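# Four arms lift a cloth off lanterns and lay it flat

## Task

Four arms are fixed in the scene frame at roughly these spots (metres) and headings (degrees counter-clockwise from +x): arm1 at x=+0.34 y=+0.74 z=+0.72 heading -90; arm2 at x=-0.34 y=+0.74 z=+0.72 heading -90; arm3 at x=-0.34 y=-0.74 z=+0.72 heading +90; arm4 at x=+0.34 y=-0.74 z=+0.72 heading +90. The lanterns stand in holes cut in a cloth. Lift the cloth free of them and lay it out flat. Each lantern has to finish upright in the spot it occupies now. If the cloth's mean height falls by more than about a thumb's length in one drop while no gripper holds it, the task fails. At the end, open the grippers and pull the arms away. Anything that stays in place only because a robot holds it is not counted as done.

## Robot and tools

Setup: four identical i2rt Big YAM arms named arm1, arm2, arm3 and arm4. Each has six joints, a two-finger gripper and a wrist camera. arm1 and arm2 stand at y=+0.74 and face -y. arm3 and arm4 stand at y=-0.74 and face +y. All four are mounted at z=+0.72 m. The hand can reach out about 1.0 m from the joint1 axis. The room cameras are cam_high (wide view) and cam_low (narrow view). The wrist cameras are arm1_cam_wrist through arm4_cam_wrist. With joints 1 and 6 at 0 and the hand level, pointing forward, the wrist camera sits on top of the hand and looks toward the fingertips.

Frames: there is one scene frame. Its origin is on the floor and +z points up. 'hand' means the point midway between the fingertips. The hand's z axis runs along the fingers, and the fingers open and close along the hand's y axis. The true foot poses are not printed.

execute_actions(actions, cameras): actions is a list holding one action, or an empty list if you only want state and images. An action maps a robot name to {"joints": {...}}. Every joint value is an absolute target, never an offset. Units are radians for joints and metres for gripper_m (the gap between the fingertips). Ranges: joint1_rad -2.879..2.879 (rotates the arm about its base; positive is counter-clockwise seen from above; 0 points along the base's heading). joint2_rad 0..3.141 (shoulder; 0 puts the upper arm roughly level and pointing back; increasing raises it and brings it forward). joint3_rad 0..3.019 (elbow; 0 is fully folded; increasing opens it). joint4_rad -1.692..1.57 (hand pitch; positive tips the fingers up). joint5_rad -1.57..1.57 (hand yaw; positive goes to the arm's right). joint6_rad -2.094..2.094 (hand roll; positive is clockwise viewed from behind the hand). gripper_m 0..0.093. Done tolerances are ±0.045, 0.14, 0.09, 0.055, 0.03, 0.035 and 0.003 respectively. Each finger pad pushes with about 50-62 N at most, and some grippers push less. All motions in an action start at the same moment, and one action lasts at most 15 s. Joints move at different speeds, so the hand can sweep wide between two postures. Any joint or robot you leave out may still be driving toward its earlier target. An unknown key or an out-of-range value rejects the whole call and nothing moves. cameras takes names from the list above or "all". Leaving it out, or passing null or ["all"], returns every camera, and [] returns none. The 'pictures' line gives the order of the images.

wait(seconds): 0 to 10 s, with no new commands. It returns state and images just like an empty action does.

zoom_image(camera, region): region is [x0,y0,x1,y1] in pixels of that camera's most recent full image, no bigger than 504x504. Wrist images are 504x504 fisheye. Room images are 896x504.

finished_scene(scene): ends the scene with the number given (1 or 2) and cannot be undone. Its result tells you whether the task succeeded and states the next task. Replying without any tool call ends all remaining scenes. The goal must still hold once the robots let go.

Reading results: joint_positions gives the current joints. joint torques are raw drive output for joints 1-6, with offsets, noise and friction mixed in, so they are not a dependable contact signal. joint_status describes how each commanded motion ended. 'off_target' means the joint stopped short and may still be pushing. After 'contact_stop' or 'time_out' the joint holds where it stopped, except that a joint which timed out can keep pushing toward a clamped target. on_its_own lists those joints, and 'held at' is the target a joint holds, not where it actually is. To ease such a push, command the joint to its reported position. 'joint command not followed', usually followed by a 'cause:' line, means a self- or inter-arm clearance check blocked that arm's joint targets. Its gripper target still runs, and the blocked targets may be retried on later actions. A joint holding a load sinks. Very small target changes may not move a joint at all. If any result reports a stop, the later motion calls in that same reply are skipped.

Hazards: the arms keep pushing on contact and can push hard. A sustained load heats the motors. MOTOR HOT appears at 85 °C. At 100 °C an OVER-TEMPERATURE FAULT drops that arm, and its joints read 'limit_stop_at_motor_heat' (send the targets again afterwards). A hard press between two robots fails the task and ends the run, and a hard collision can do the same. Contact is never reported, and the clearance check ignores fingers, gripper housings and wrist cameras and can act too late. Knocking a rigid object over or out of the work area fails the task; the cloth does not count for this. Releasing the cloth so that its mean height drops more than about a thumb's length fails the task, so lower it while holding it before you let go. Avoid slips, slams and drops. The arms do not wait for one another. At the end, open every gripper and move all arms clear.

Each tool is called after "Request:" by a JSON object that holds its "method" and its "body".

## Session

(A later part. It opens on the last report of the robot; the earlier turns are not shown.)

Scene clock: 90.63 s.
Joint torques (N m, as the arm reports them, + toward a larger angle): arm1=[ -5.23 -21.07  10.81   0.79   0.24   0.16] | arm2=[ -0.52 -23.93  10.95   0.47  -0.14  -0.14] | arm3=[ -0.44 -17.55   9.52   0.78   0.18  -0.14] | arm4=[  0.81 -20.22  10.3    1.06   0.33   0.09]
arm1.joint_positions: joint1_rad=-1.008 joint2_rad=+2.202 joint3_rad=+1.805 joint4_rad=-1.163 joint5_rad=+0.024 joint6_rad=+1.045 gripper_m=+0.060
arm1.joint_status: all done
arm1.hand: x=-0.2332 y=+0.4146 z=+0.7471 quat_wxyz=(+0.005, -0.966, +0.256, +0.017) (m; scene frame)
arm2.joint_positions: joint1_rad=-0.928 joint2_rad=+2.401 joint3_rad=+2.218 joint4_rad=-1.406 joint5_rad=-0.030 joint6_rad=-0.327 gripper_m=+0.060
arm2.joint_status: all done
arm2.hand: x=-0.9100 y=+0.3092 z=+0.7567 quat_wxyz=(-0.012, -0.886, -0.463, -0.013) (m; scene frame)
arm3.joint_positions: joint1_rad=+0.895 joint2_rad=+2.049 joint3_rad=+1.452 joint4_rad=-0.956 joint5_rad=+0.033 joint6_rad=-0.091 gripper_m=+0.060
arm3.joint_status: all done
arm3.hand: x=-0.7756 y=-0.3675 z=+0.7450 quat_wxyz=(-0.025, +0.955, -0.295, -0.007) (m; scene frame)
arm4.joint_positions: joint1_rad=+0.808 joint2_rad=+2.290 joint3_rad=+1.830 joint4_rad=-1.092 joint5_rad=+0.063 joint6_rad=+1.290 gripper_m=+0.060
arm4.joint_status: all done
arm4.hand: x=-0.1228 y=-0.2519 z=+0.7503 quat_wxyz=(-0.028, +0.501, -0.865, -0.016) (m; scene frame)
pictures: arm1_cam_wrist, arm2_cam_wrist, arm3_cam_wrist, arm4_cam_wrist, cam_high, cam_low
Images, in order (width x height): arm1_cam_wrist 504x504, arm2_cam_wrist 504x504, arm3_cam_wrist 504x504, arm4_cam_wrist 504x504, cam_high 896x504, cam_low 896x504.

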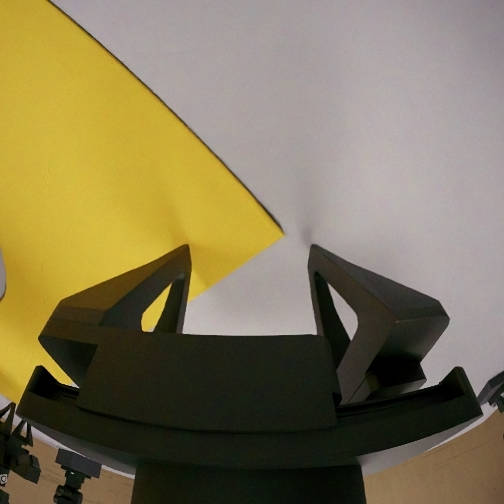

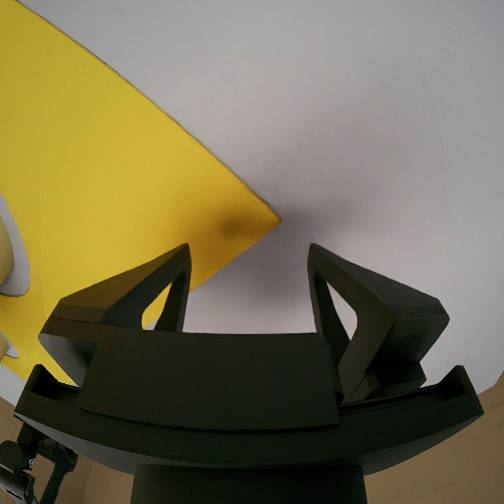

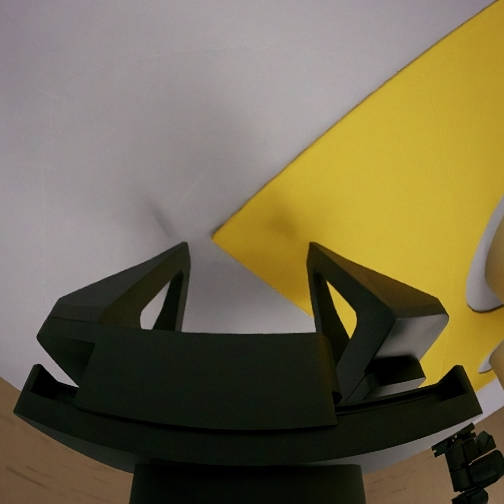

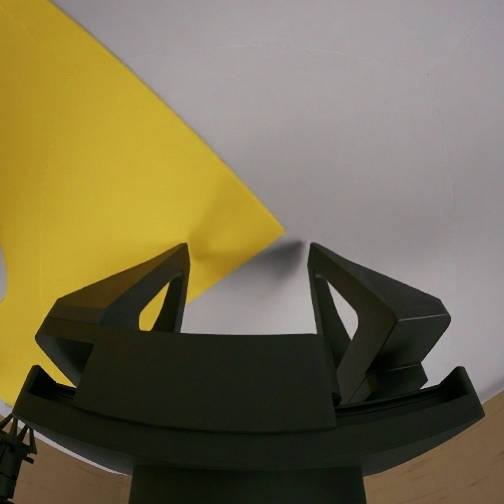

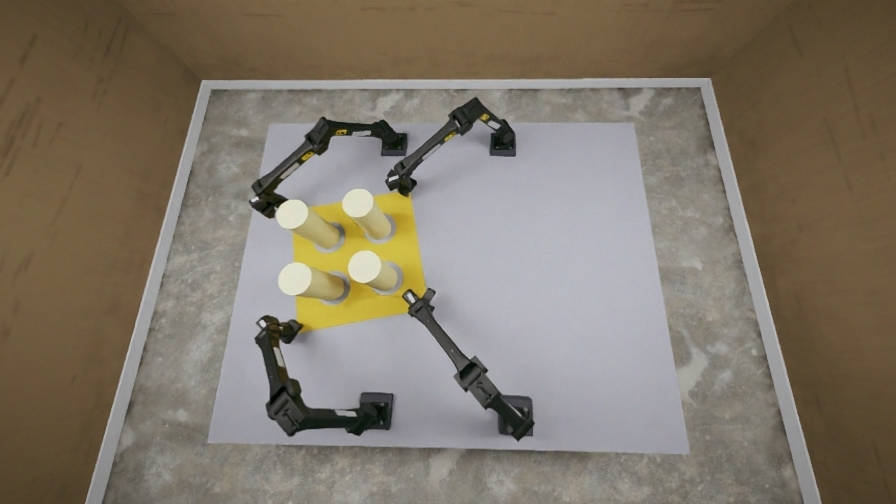

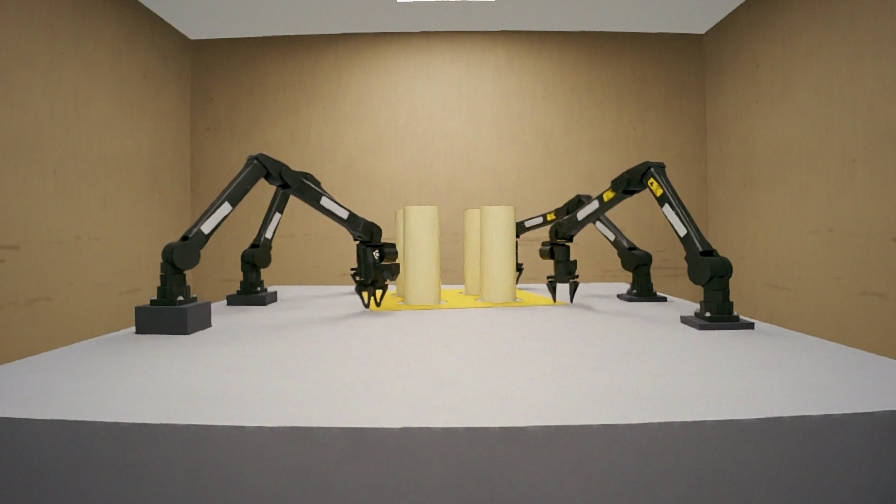

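Request:
{"method": "execute_actions", "body": {"actions": [{"arm1": {"joints": {"joint2_rad": 2.216}}, "arm2": {"joints": {"joint2_rad": 2.445, "joint4_rad": -1.375}}, "arm3": {"joints": {"joint2_rad": 2.068}}, "arm4": {"joints": {"joint2_rad": 2.32}}}]}}

Scene clock: 92.87 s.
Joint torques (N m, as the arm reports them, + toward a larger angle): arm1=[ -5.47 -20.08  10.85   0.87   0.23   0.16] | arm2=[ -0.35 -23.21  10.94   0.58  -0.14  -0.14] | arm3=[ -0.42 -17.26   9.37   0.81   0.18  -0.14] | arm4=[  0.87 -19.97  10.14   1.07   0.33   0.09]
arm1.joint_positions: joint1_rad=-1.008 joint2_rad=+2.206 joint3_rad=+1.805 joint4_rad=-1.163 joint5_rad=+0.024 joint6_rad=+1.045 gripper_m=+0.060
arm1.joint_status: all done
arm1.hand: x=-0.2329 y=+0.4148 z=+0.7447 quat_wxyz=(+0.006, -0.966, +0.256, +0.016) (m; scene frame)
arm2.joint_positions: joint1_rad=-0.928 joint2_rad=+2.415 joint3_rad=+2.218 joint4_rad=-1.385 joint5_rad=-0.030 joint6_rad=-0.327 gripper_m=+0.060
arm2.joint_status: all done
arm2.hand: x=-0.9129 y=+0.3071 z=+0.7473 quat_wxyz=(-0.012, -0.886, -0.463, -0.009) (m; scene frame)
arm3.joint_positions: joint1_rad=+0.895 joint2_rad=+2.050 joint3_rad=+1.452 joint4_rad=-0.956 joint5_rad=+0.033 joint6_rad=-0.091 gripper_m=+0.060
arm3.joint_status: all done
arm3.hand: x=-0.7754 y=-0.3677 z=+0.7441 quat_wxyz=(-0.025, +0.955, -0.295, -0.007) (m; scene frame)
arm4.joint_positions: joint1_rad=+0.808 joint2_rad=+2.294 joint3_rad=+1.830 joint4_rad=-1.092 joint5_rad=+0.063 joint6_rad=+1.290 gripper_m=+0.060
arm4.joint_status: all done
arm4.hand: x=-0.1223 y=-0.2524 z=+0.7478 quat_wxyz=(-0.028, +0.501, -0.865, -0.014) (m; scene frame)
pictures: arm1_cam_wrist, arm2_cam_wrist, arm3_cam_wrist, arm4_cam_wrist, cam_high, cam_low
Images, in order (width x height): arm1_cam_wrist 504x504, arm2_cam_wrist 504x504, arm3_cam_wrist 504x504, arm4_cam_wrist 504x504, cam_high 896x504, cam_low 896x504.

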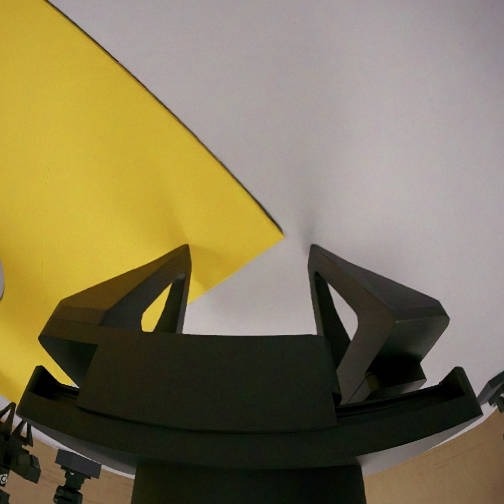

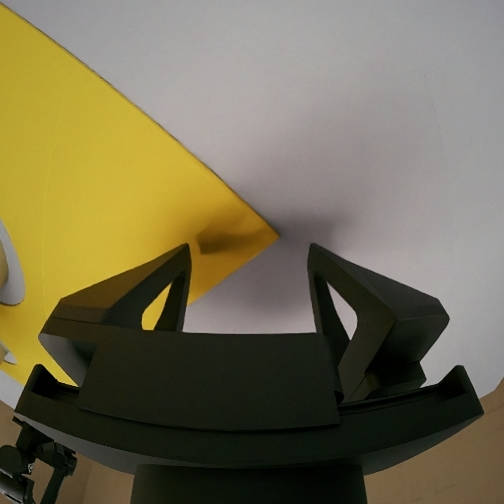

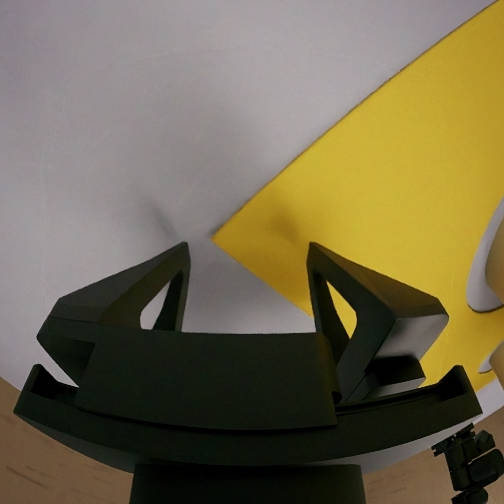

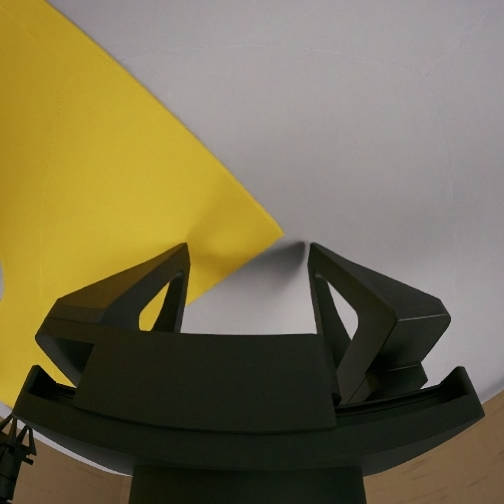

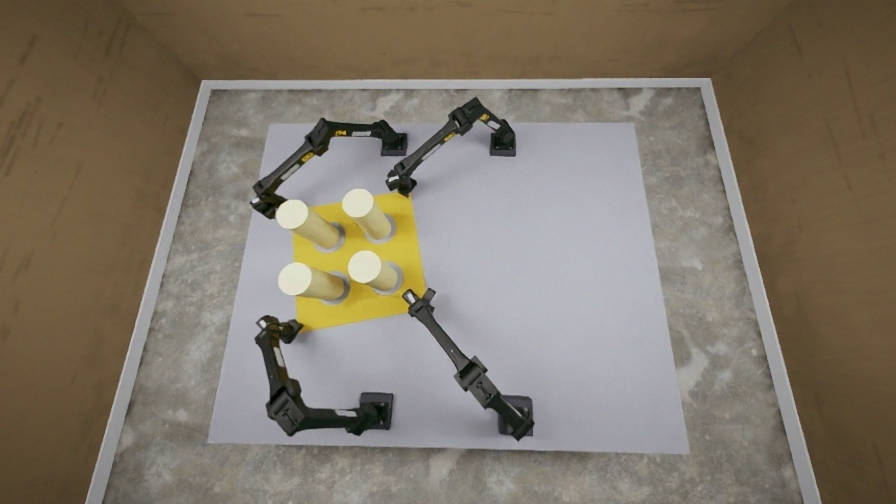

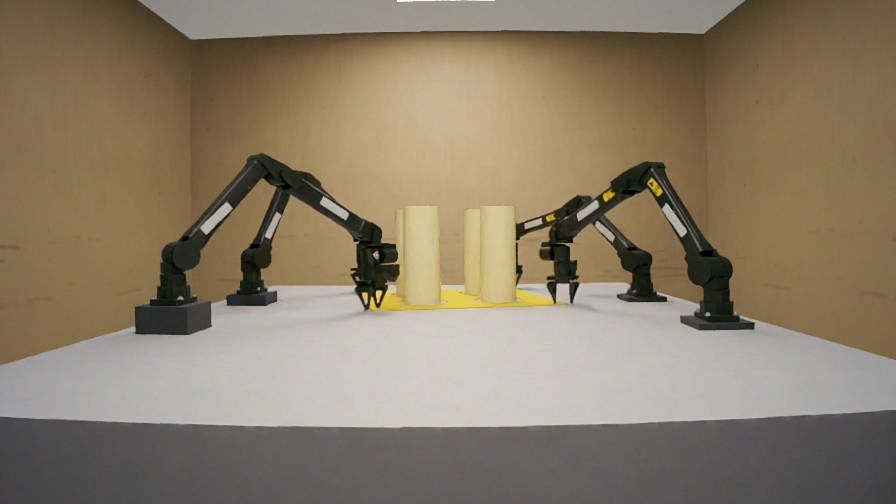

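Request:
{"method": "zoom_image", "body": {"camera": "arm1_cam_wrist", "region": [150, 180, 350, 330]}}

Request:
{"method": "zoom_image", "body": {"camera": "arm3_cam_wrist", "region": [150, 180, 350, 330]}}

Request:
{"method": "zoom_image", "body": {"camera": "cam_low", "region": [340, 270, 420, 320]}}

Request:
{"method": "zoom_image", "body": {"camera": "cam_low", "region": [520, 265, 600, 315]}}

Region (150, 180, 350, 330) of arm1_cam_wrist's 504x504 image, scaled by 2.520, with more detail than that image has; it fills the top 378 rows of this view, and the rest is white.

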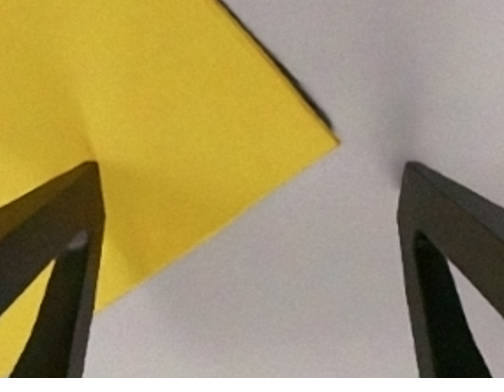

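Region (150, 180, 350, 330) of arm3_cam_wrist's 504x504 image, scaled by 2.520, with more detail than that image has; it fills the top 378 rows of this view, and the rest is white.

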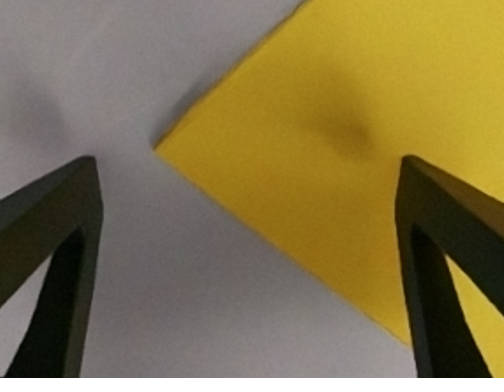

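Region (340, 270, 420, 320) of cam_low's 896x504 image, scaled by 6.300, with more detail than that image has; it fills the top 315 rows of this view, and the rest is white.

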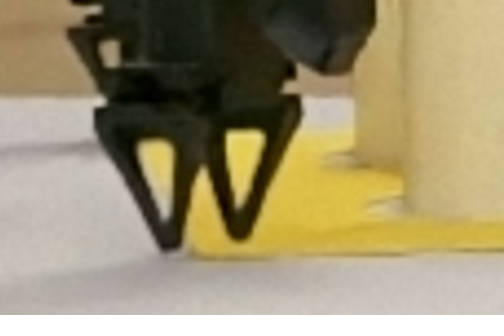

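Region (520, 265, 600, 315) of cam_low's 896x504 image, scaled by 6.300, with more detail than that image has; it fills the top 315 rows of this view, and the rest is white.

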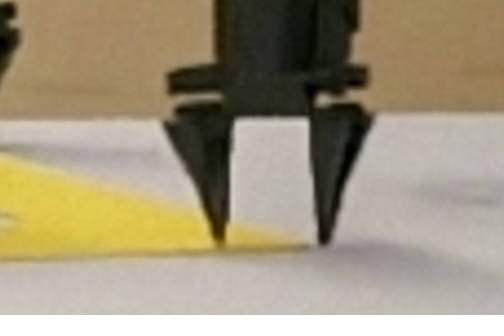

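Request:
{"method": "execute_actions", "body": {"actions": [{"arm1": {"joints": {"joint2_rad": 2.238, "joint5_rad": 0.057}}, "arm2": {"joints": {"joint2_rad": 2.475, "joint4_rad": -1.355}}, "arm3": {"joints": {"joint2_rad": 2.092, "joint4_rad": -0.92}}, "arm4": {"joints": {"joint2_rad": 2.35, "joint5_rad": 0.1}}}], "cameras": ["arm1_cam_wrist", "arm2_cam_wrist", "arm3_cam_wrist", "arm4_cam_wrist"]}}

Scene clock: 96.70 s.
Joint torques (N m, as the arm reports them, + toward a larger angle): arm1=[ -5.24 -18.17  10.68   0.84   0.39   0.14] | arm2=[ -0.35 -22.22  10.78   0.54  -0.07  -0.14] | arm3=[ -0.69 -17.43   8.87   0.77   0.12  -0.13] | arm4=[  0.64 -17.13   9.94   1.03   0.45   0.1 ]
arm1.joint_positions: joint1_rad=-1.008 joint2_rad=+2.208 joint3_rad=+1.807 joint4_rad=-1.163 joint5_rad=+0.050 joint6_rad=+1.045 gripper_m=+0.060
arm1.joint_status: all done
arm1.hand: x=-0.2356 y=+0.4182 z=+0.7442 quat_wxyz=(+0.015, -0.966, +0.256, +0.025) (m; scene frame)
arm2.joint_positions: joint1_rad=-0.928 joint2_rad=+2.427 joint3_rad=+2.223 joint4_rad=-1.364 joint5_rad=-0.031 joint6_rad=-0.328 gripper_m=+0.060
arm2.joint_status: all done
arm2.hand: x=-0.9169 y=+0.3039 z=+0.7401 quat_wxyz=(-0.014, -0.886, -0.464, -0.003) (m; scene frame)
arm3.joint_positions: joint1_rad=+0.895 joint2_rad=+2.071 joint3_rad=+1.457 joint4_rad=-0.935 joint5_rad=+0.035 joint6_rad=-0.092 gripper_m=+0.060
arm3.joint_status: all done
arm3.hand: x=-0.7787 y=-0.3646 z=+0.7343 quat_wxyz=(-0.026, +0.955, -0.295, -0.009) (m; scene frame)
arm4.joint_positions: joint1_rad=+0.808 joint2_rad=+2.300 joint3_rad=+1.832 joint4_rad=-1.090 joint5_rad=+0.095 joint6_rad=+1.290 gripper_m=+0.060
arm4.joint_status: all done
arm4.hand: x=-0.1186 y=-0.2483 z=+0.7456 quat_wxyz=(-0.044, +0.501, -0.864, -0.018) (m; scene frame)
pictures: arm1_cam_wrist, arm2_cam_wrist, arm3_cam_wrist, arm4_cam_wrist
Images, in order (width x height): arm1_cam_wrist 504x504, arm2_cam_wrist 504x504, arm3_cam_wrist 504x504, arm4_cam_wrist 504x504.

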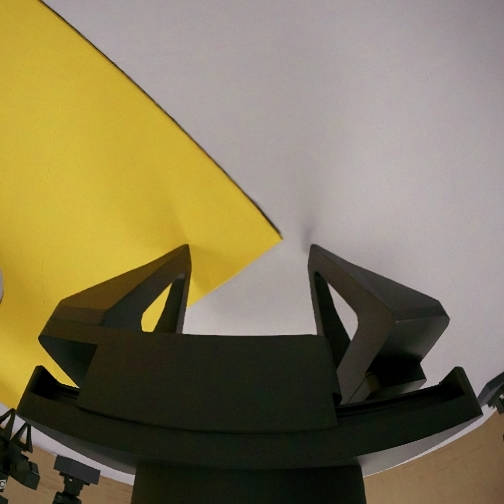

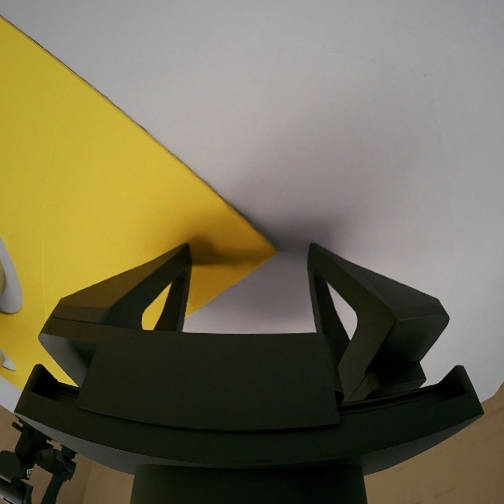

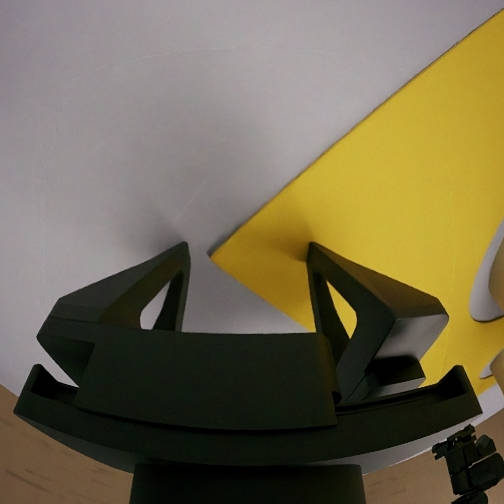

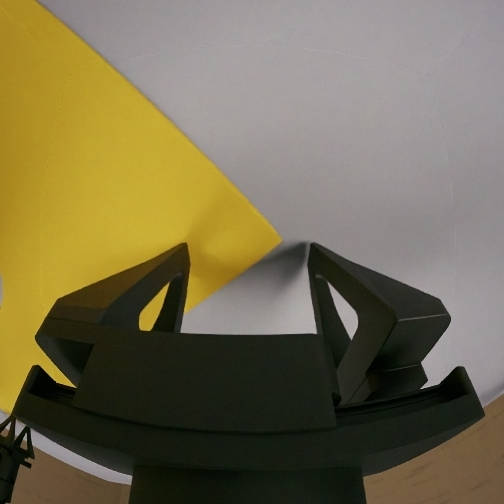

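Request:
{"method": "execute_actions", "body": {"actions": [{"arm2": {"joints": {"joint2_rad": 2.497}}, "arm3": {"joints": {"joint2_rad": 2.115}}}], "cameras": ["arm2_cam_wrist", "arm3_cam_wrist"]}}

Scene clock: 98.27 s.
Joint torques (N m, as the arm reports them, + toward a larger angle): arm1=[ -5.15 -18.31  10.68   0.85   0.4    0.16] | arm2=[ -0.34 -20.5   10.42   0.56  -0.07  -0.14] | arm3=[ -0.41 -15.67   8.85   0.77   0.1   -0.13] | arm4=[  0.83 -18.     9.93   1.05   0.46   0.1 ]
arm1.joint_positions: joint1_rad=-1.008 joint2_rad=+2.208 joint3_rad=+1.807 joint4_rad=-1.163 joint5_rad=+0.050 joint6_rad=+1.045 gripper_m=+0.060
arm1.joint_status: not commanded
arm1.hand: x=-0.2356 y=+0.4182 z=+0.7442 quat_wxyz=(+0.015, -0.966, +0.256, +0.025) (m; scene frame)
arm2.joint_positions: joint1_rad=-0.928 joint2_rad=+2.429 joint3_rad=+2.225 joint4_rad=-1.364 joint5_rad=-0.031 joint6_rad=-0.328 gripper_m=+0.060
arm2.joint_status: all done
arm2.hand: x=-0.9173 y=+0.3036 z=+0.7396 quat_wxyz=(-0.014, -0.886, -0.464, -0.002) (m; scene frame)
arm3.joint_positions: joint1_rad=+0.895 joint2_rad=+2.074 joint3_rad=+1.458 joint4_rad=-0.935 joint5_rad=+0.036 joint6_rad=-0.092 gripper_m=+0.060
arm3.joint_status: all done
arm3.hand: x=-0.7786 y=-0.3644 z=+0.7332 quat_wxyz=(-0.027, +0.955, -0.295, -0.008) (m; scene frame)
arm4.joint_positions: joint1_rad=+0.808 joint2_rad=+2.300 joint3_rad=+1.832 joint4_rad=-1.090 joint5_rad=+0.095 joint6_rad=+1.290 gripper_m=+0.060
arm4.joint_status: not commanded
arm4.hand: x=-0.1186 y=-0.2483 z=+0.7456 quat_wxyz=(-0.044, +0.501, -0.864, -0.018) (m; scene frame)
pictures: arm2_cam_wrist, arm3_cam_wrist
Images, in order (width x height): arm2_cam_wrist 504x504, arm3_cam_wrist 504x504.

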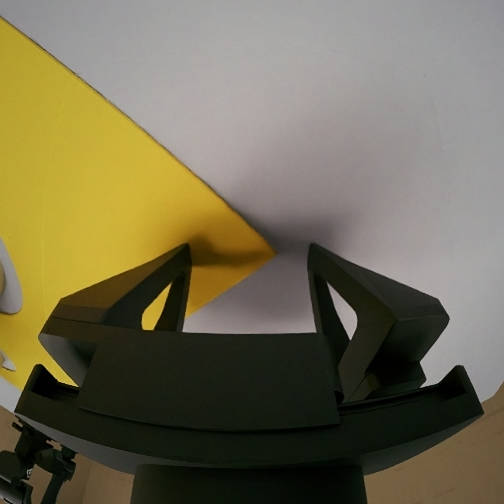

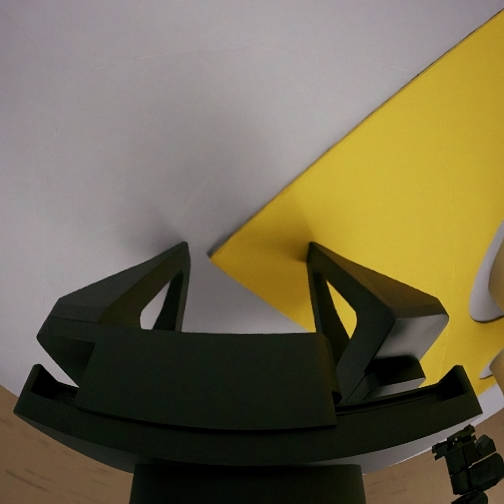

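Request:
{"method": "execute_actions", "body": {"actions": [{"arm1": {"joints": {"gripper_m": 0.028}}, "arm2": {"joints": {"gripper_m": 0.028}}, "arm3": {"joints": {"gripper_m": 0.028}}, "arm4": {"joints": {"gripper_m": 0.028}}}]}}

Scene clock: 99.33 s.
Joint torques (N m, as the arm reports them, + toward a larger angle): arm1=[ -5.17 -18.46  10.36   0.62   0.31   0.14] | arm2=[ -0.14 -20.75  10.25   0.57   0.26  -0.14] | arm3=[ -0.05 -15.83   8.65   0.77  -0.13  -0.13] | arm4=[  0.55 -18.06   9.75   0.82   0.38   0.09]
arm1.joint_positions: joint1_rad=-1.008 joint2_rad=+2.211 joint3_rad=+1.810 joint4_rad=-1.158 joint5_rad=+0.052 joint6_rad=+1.045 gripper_m=+0.028
arm1.joint_status: all done
arm1.hand: x=-0.2377 y=+0.4174 z=+0.7438 quat_wxyz=(+0.013, -0.966, +0.256, +0.027) (m; scene frame)
arm2.joint_positions: joint1_rad=-0.928 joint2_rad=+2.430 joint3_rad=+2.228 joint4_rad=-1.364 joint5_rad=-0.040 joint6_rad=-0.328 gripper_m=+0.028
arm2.joint_status: all done
arm2.hand: x=-0.9170 y=+0.3019 z=+0.7401 quat_wxyz=(-0.018, -0.886, -0.464, -0.002) (m; scene frame)
arm3.joint_positions: joint1_rad=+0.895 joint2_rad=+2.075 joint3_rad=+1.462 joint4_rad=-0.935 joint5_rad=+0.041 joint6_rad=-0.092 gripper_m=+0.028
arm3.joint_status: all done
arm3.hand: x=-0.7791 y=-0.3627 z=+0.7337 quat_wxyz=(-0.030, +0.955, -0.295, -0.008) (m; scene frame)
arm4.joint_positions: joint1_rad=+0.808 joint2_rad=+2.302 joint3_rad=+1.835 joint4_rad=-1.084 joint5_rad=+0.096 joint6_rad=+1.290 gripper_m=+0.028
arm4.joint_status: all done
arm4.hand: x=-0.1200 y=-0.2465 z=+0.7453 quat_wxyz=(-0.044, +0.501, -0.864, -0.021) (m; scene frame)
pictures: arm1_cam_wrist, arm2_cam_wrist, arm3_cam_wrist, arm4_cam_wrist, cam_high, cam_low
Images, in order (width x height): arm1_cam_wrist 504x504, arm2_cam_wrist 504x504, arm3_cam_wrist 504x504, arm4_cam_wrist 504x504, cam_high 896x504, cam_low 896x504.

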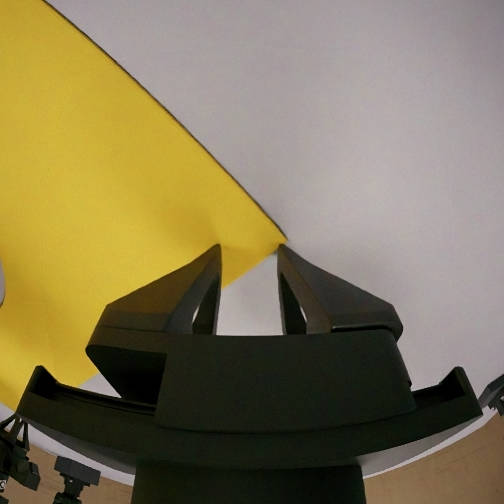

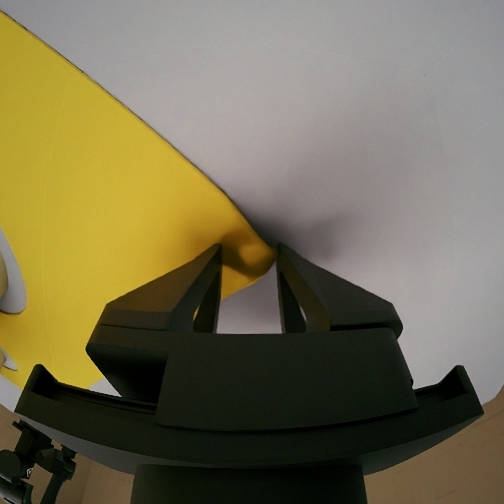

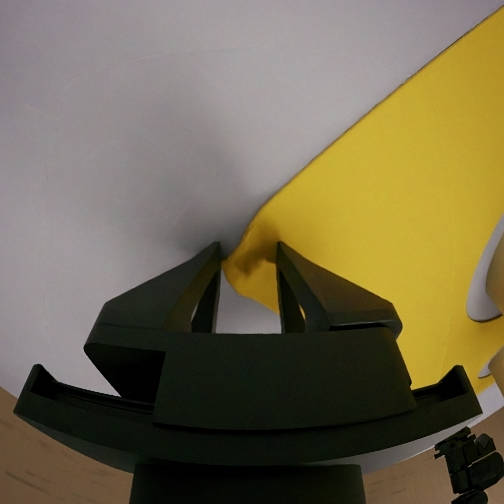

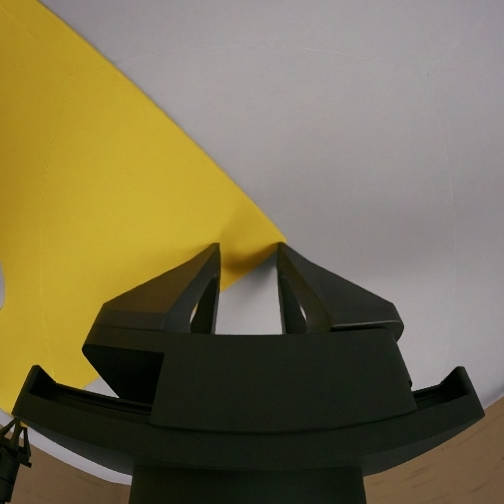

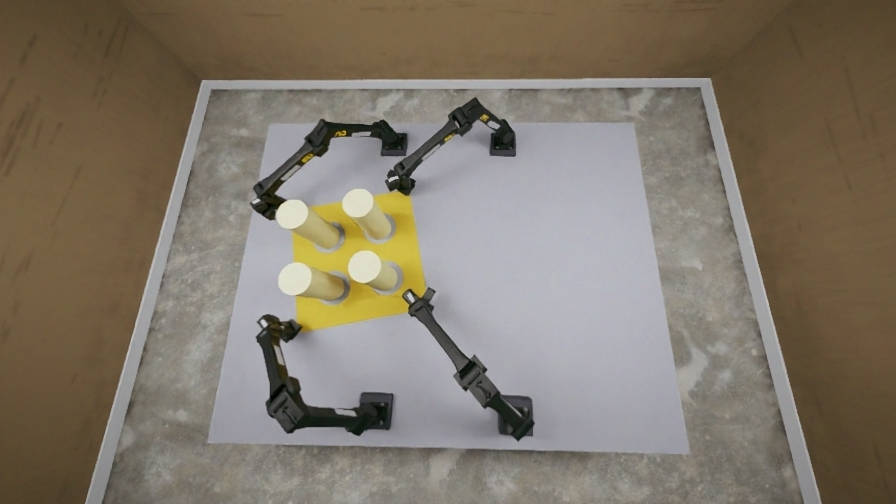

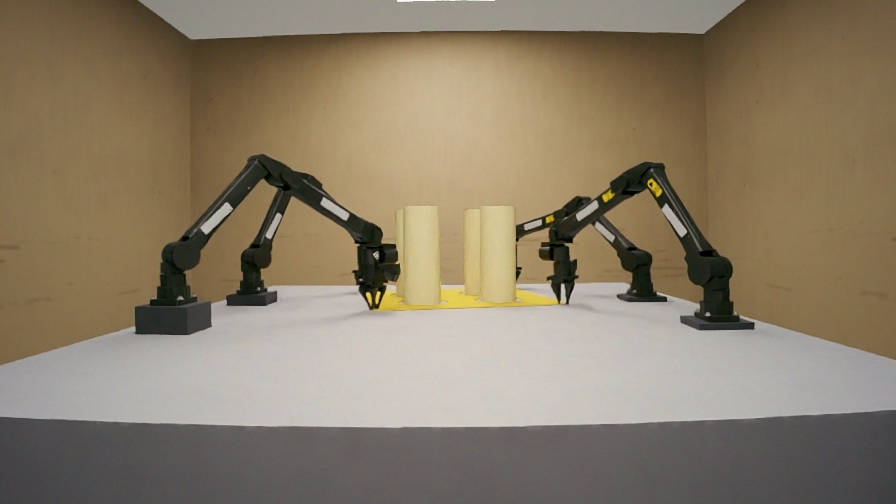

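Request:
{"method": "zoom_image", "body": {"camera": "arm1_cam_wrist", "region": [180, 190, 320, 310]}}

Request:
{"method": "zoom_image", "body": {"camera": "arm2_cam_wrist", "region": [180, 190, 320, 310]}}

Request:
{"method": "zoom_image", "body": {"camera": "arm3_cam_wrist", "region": [180, 190, 320, 310]}}

Request:
{"method": "zoom_image", "body": {"camera": "arm4_cam_wrist", "region": [180, 190, 320, 310]}}

Region (180, 190, 320, 310) of arm1_cam_wrist's 504x504 image, scaled by 3.600, with more detail than that image has; it fills the top 432 rows of this view, and the rest is white.

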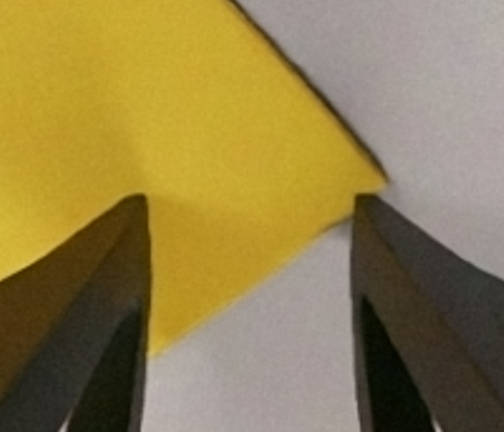

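Region (180, 190, 320, 310) of arm2_cam_wrist's 504x504 image, scaled by 3.600, with more detail than that image has; it fills the top 432 rows of this view, and the rest is white.

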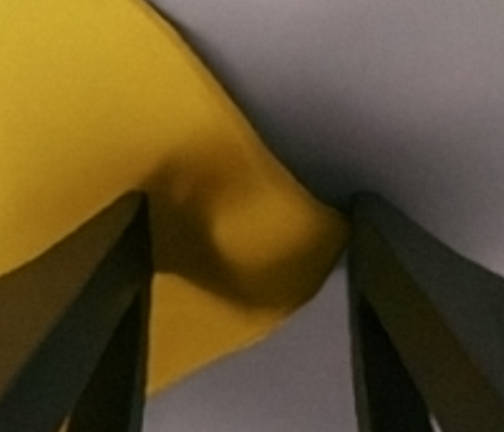

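Region (180, 190, 320, 310) of arm3_cam_wrist's 504x504 image, scaled by 3.600, with more detail than that image has; it fills the top 432 rows of this view, and the rest is white.

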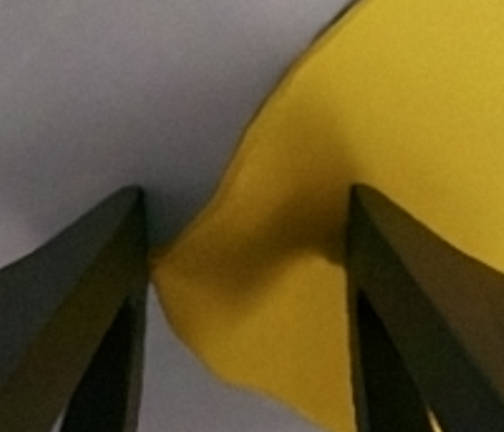

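Region (180, 190, 320, 310) of arm4_cam_wrist's 504x504 image, scaled by 3.600, with more detail than that image has; it fills the top 432 rows of this view, and the rest is white.

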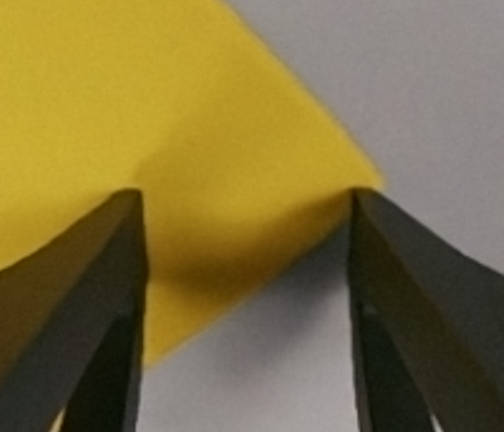

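Request:
{"method": "execute_actions", "body": {"actions": [{"arm1": {"joints": {"gripper_m": 0.012}}, "arm2": {"joints": {"gripper_m": 0.012}}, "arm3": {"joints": {"gripper_m": 0.012}}, "arm4": {"joints": {"gripper_m": 0.012}}}], "cameras": ["arm1_cam_wrist", "arm2_cam_wrist", "arm3_cam_wrist", "arm4_cam_wrist"]}}

Request:
{"method": "zoom_image", "body": {"camera": "arm1_cam_wrist", "region": [180, 170, 320, 310]}}

Request:
{"method": "zoom_image", "body": {"camera": "arm2_cam_wrist", "region": [180, 170, 320, 310]}}

Request:
{"method": "zoom_image", "body": {"camera": "arm3_cam_wrist", "region": [180, 170, 320, 310]}}

Request:
{"method": "zoom_image", "body": {"camera": "arm4_cam_wrist", "region": [180, 170, 320, 310]}}

Scene clock: 101.50 s.
Joint torques (N m, as the arm reports them, + toward a larger angle): arm1=[ -5.25 -18.7   10.38   0.63   0.32   0.16] | arm2=[ -0.4  -20.58  10.25   0.57   0.35  -0.14] | arm3=[ -0.5  -15.87   8.6    0.79  -0.14  -0.13] | arm4=[  0.74 -18.03   9.76   0.84   0.39   0.1 ]
arm1.joint_positions: joint1_rad=-1.008 joint2_rad=+2.211 joint3_rad=+1.810 joint4_rad=-1.158 joint5_rad=+0.052 joint6_rad=+1.045 gripper_m=+0.012
arm1.joint_status: all done
arm1.hand: x=-0.2377 y=+0.4174 z=+0.7435 quat_wxyz=(+0.014, -0.966, +0.256, +0.027) (m; scene frame)
arm2.joint_positions: joint1_rad=-0.927 joint2_rad=+2.430 joint3_rad=+2.228 joint4_rad=-1.364 joint5_rad=-0.042 joint6_rad=-0.328 gripper_m=+0.012
arm2.joint_status: all done
arm2.hand: x=-0.9163 y=+0.3011 z=+0.7401 quat_wxyz=(-0.019, -0.886, -0.464, -0.002) (m; scene frame)
arm3.joint_positions: joint1_rad=+0.895 joint2_rad=+2.075 joint3_rad=+1.463 joint4_rad=-0.935 joint5_rad=+0.042 joint6_rad=-0.092 gripper_m=+0.012
arm3.joint_status: all done
arm3.hand: x=-0.7794 y=-0.3624 z=+0.7339 quat_wxyz=(-0.030, +0.955, -0.295, -0.008) (m; scene frame)
arm4.joint_positions: joint1_rad=+0.808 joint2_rad=+2.302 joint3_rad=+1.835 joint4_rad=-1.084 joint5_rad=+0.096 joint6_rad=+1.290 gripper_m=+0.012
arm4.joint_status: all done
arm4.hand: x=-0.1200 y=-0.2465 z=+0.7453 quat_wxyz=(-0.044, +0.501, -0.864, -0.021) (m; scene frame)
pictures: arm1_cam_wrist, arm2_cam_wrist, arm3_cam_wrist, arm4_cam_wrist
Images, in order (width x height): arm1_cam_wrist 504x504, arm2_cam_wrist 504x504, arm3_cam_wrist 504x504, arm4_cam_wrist 504x504.

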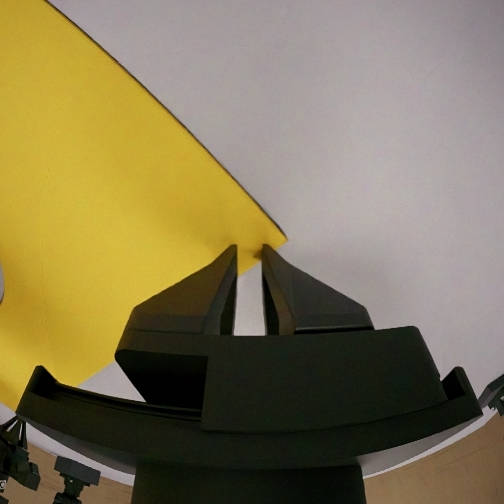

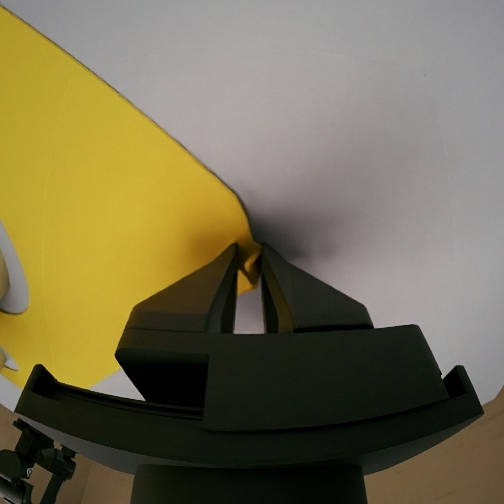

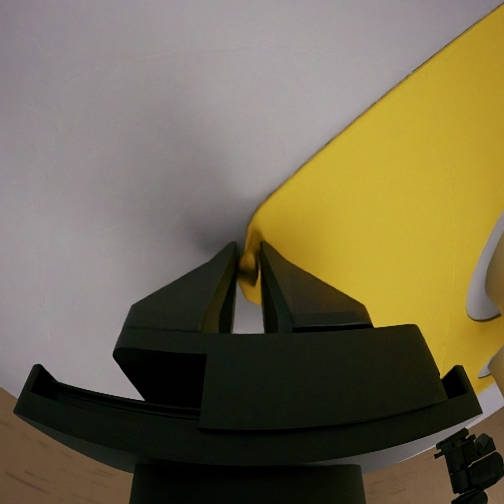

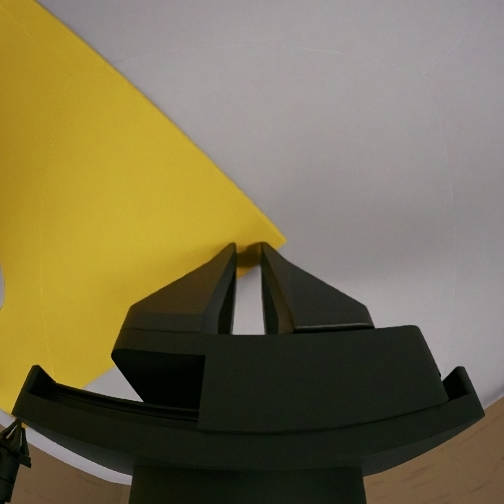

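Region (180, 170, 320, 310) of arm1_cam_wrist's 504x504 image, scaled by 3.600, with more detail than that image has.

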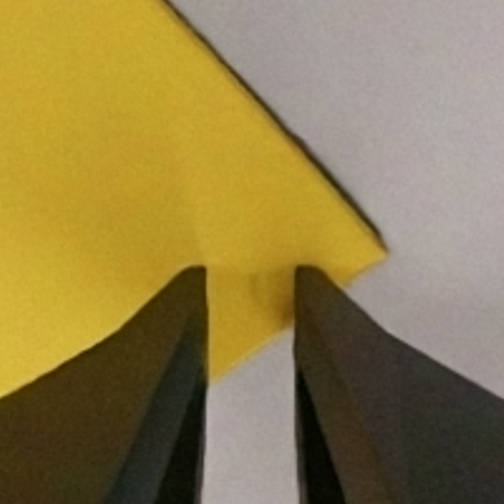

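Region (180, 170, 320, 310) of arm2_cam_wrist's 504x504 image, scaled by 3.600, with more detail than that image has.

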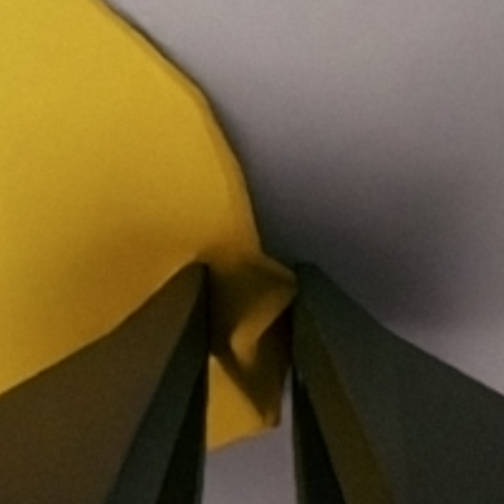

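Region (180, 170, 320, 310) of arm3_cam_wrist's 504x504 image, scaled by 3.600, with more detail than that image has.

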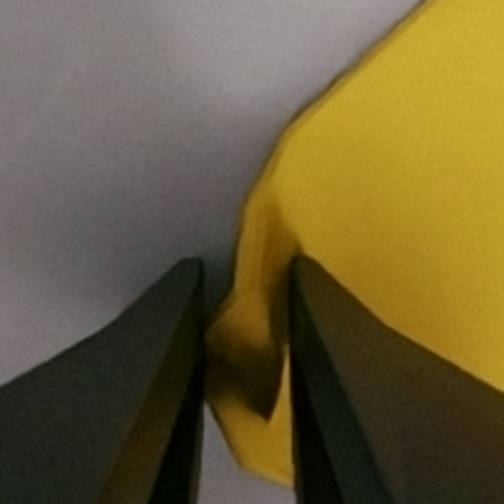

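Region (180, 170, 320, 310) of arm4_cam_wrist's 504x504 image, scaled by 3.600, with more detail than that image has.

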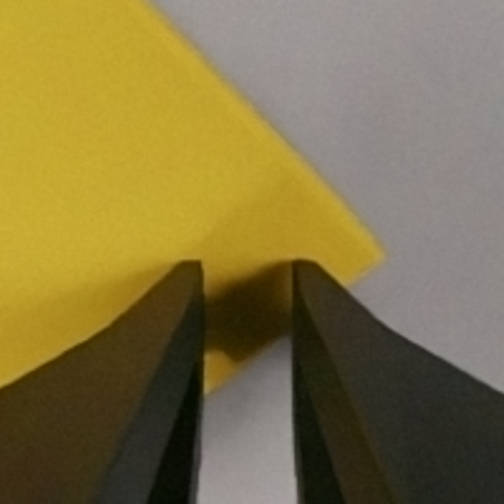

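I'll check the current scene state and images first.

Request:
{"method": "execute_actions", "body": {"actions": []}}

Scene clock: 104.60 s.
Joint torques (N m, as the arm reports them, + toward a larger angle): arm1=[ -5.1  -18.57  10.43   0.62   0.3    0.16] | arm2=[ -0.45 -20.63  10.24   0.56   0.34  -0.14] | arm3=[ -0.41 -15.93   8.61   0.79  -0.14  -0.13] | arm4=[  0.92 -18.01   9.73   0.81   0.39   0.09]
arm1.joint_positions: joint1_rad=-1.008 joint2_rad=+2.211 joint3_rad=+1.810 joint4_rad=-1.158 joint5_rad=+0.052 joint6_rad=+1.045 gripper_m=+0.012
arm1.joint_status: all done
arm1.hand: x=-0.2377 y=+0.4174 z=+0.7435 quat_wxyz=(+0.014, -0.966, +0.256, +0.027) (m; scene frame)
arm2.joint_positions: joint1_rad=-0.927 joint2_rad=+2.430 joint3_rad=+2.228 joint4_rad=-1.364 joint5_rad=-0.042 joint6_rad=-0.328 gripper_m=+0.012
arm2.joint_status: all done
arm2.hand: x=-0.9163 y=+0.3011 z=+0.7401 quat_wxyz=(-0.019, -0.886, -0.464, -0.002) (m; scene frame)
arm3.joint_positions: joint1_rad=+0.895 joint2_rad=+2.075 joint3_rad=+1.463 joint4_rad=-0.935 joint5_rad=+0.042 joint6_rad=-0.092 gripper_m=+0.012
arm3.joint_status: all done
arm3.hand: x=-0.7794 y=-0.3624 z=+0.7339 quat_wxyz=(-0.030, +0.955, -0.295, -0.008) (m; scene frame)
arm4.joint_positions: joint1_rad=+0.808 joint2_rad=+2.302 joint3_rad=+1.835 joint4_rad=-1.084 joint5_rad=+0.096 joint6_rad=+1.290 gripper_m=+0.012
arm4.joint_status: all done
arm4.hand: x=-0.1200 y=-0.2465 z=+0.7453 quat_wxyz=(-0.044, +0.501, -0.864, -0.021) (m; scene frame)
pictures: arm1_cam_wrist, arm2_cam_wrist, arm3_cam_wrist, arm4_cam_wrist, cam_high, cam_low
Images, in order (width x height): arm1_cam_wrist 504x504, arm2_cam_wrist 504x504, arm3_cam_wrist 504x504, arm4_cam_wrist 504x504, cam_high 896x504, cam_low 896x504.

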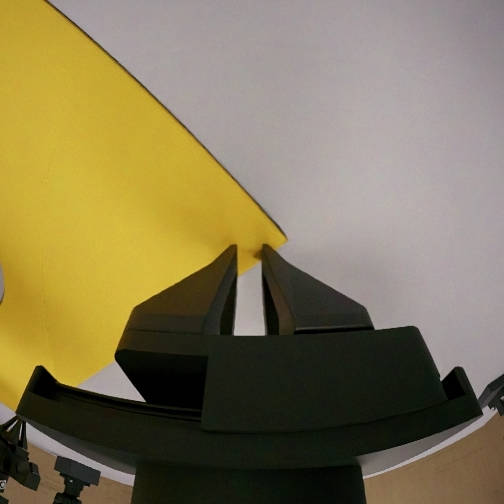

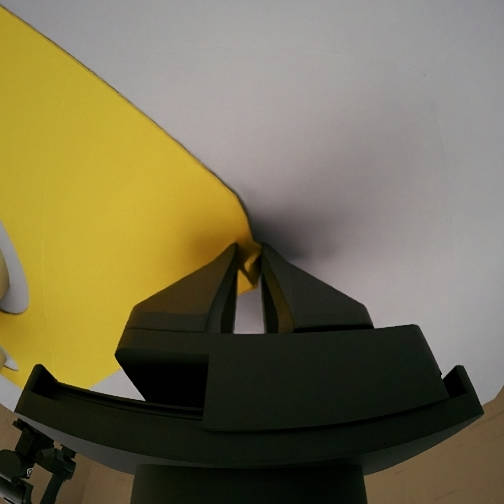

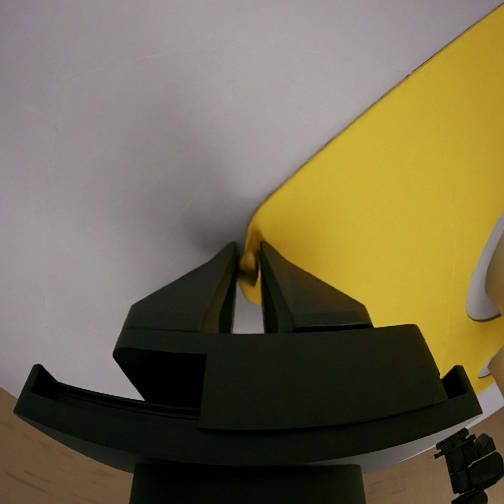

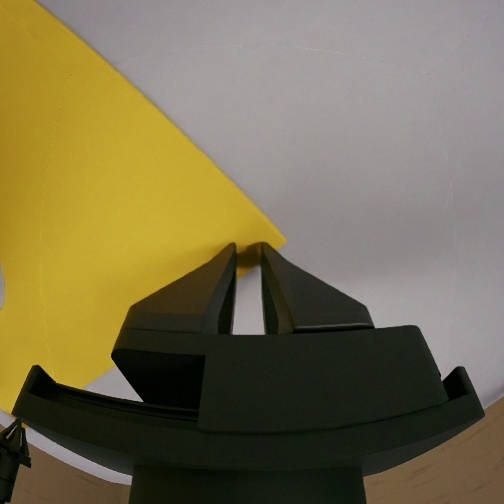

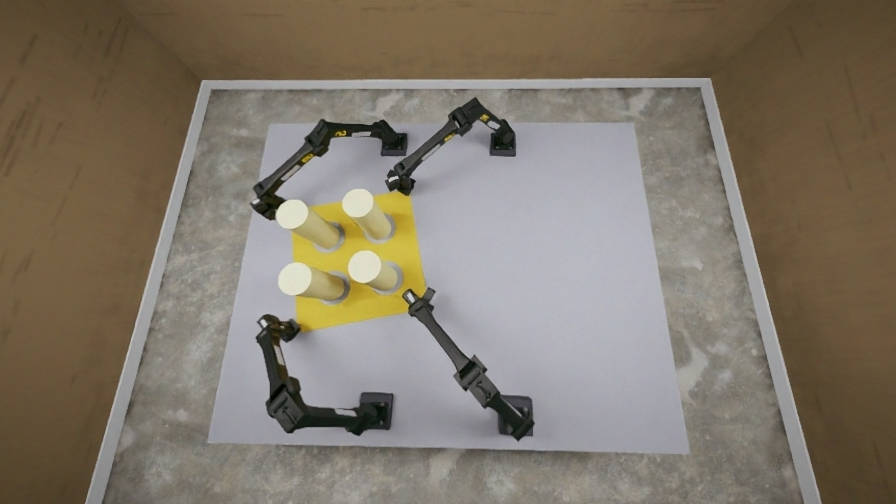

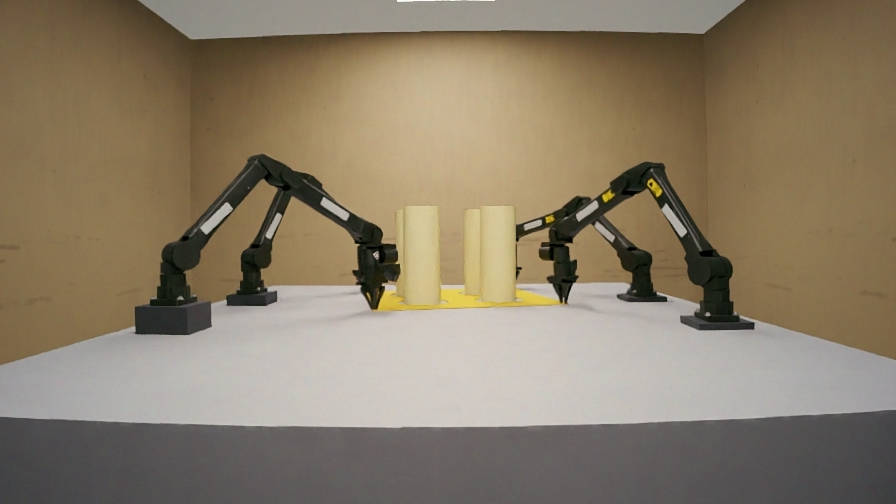

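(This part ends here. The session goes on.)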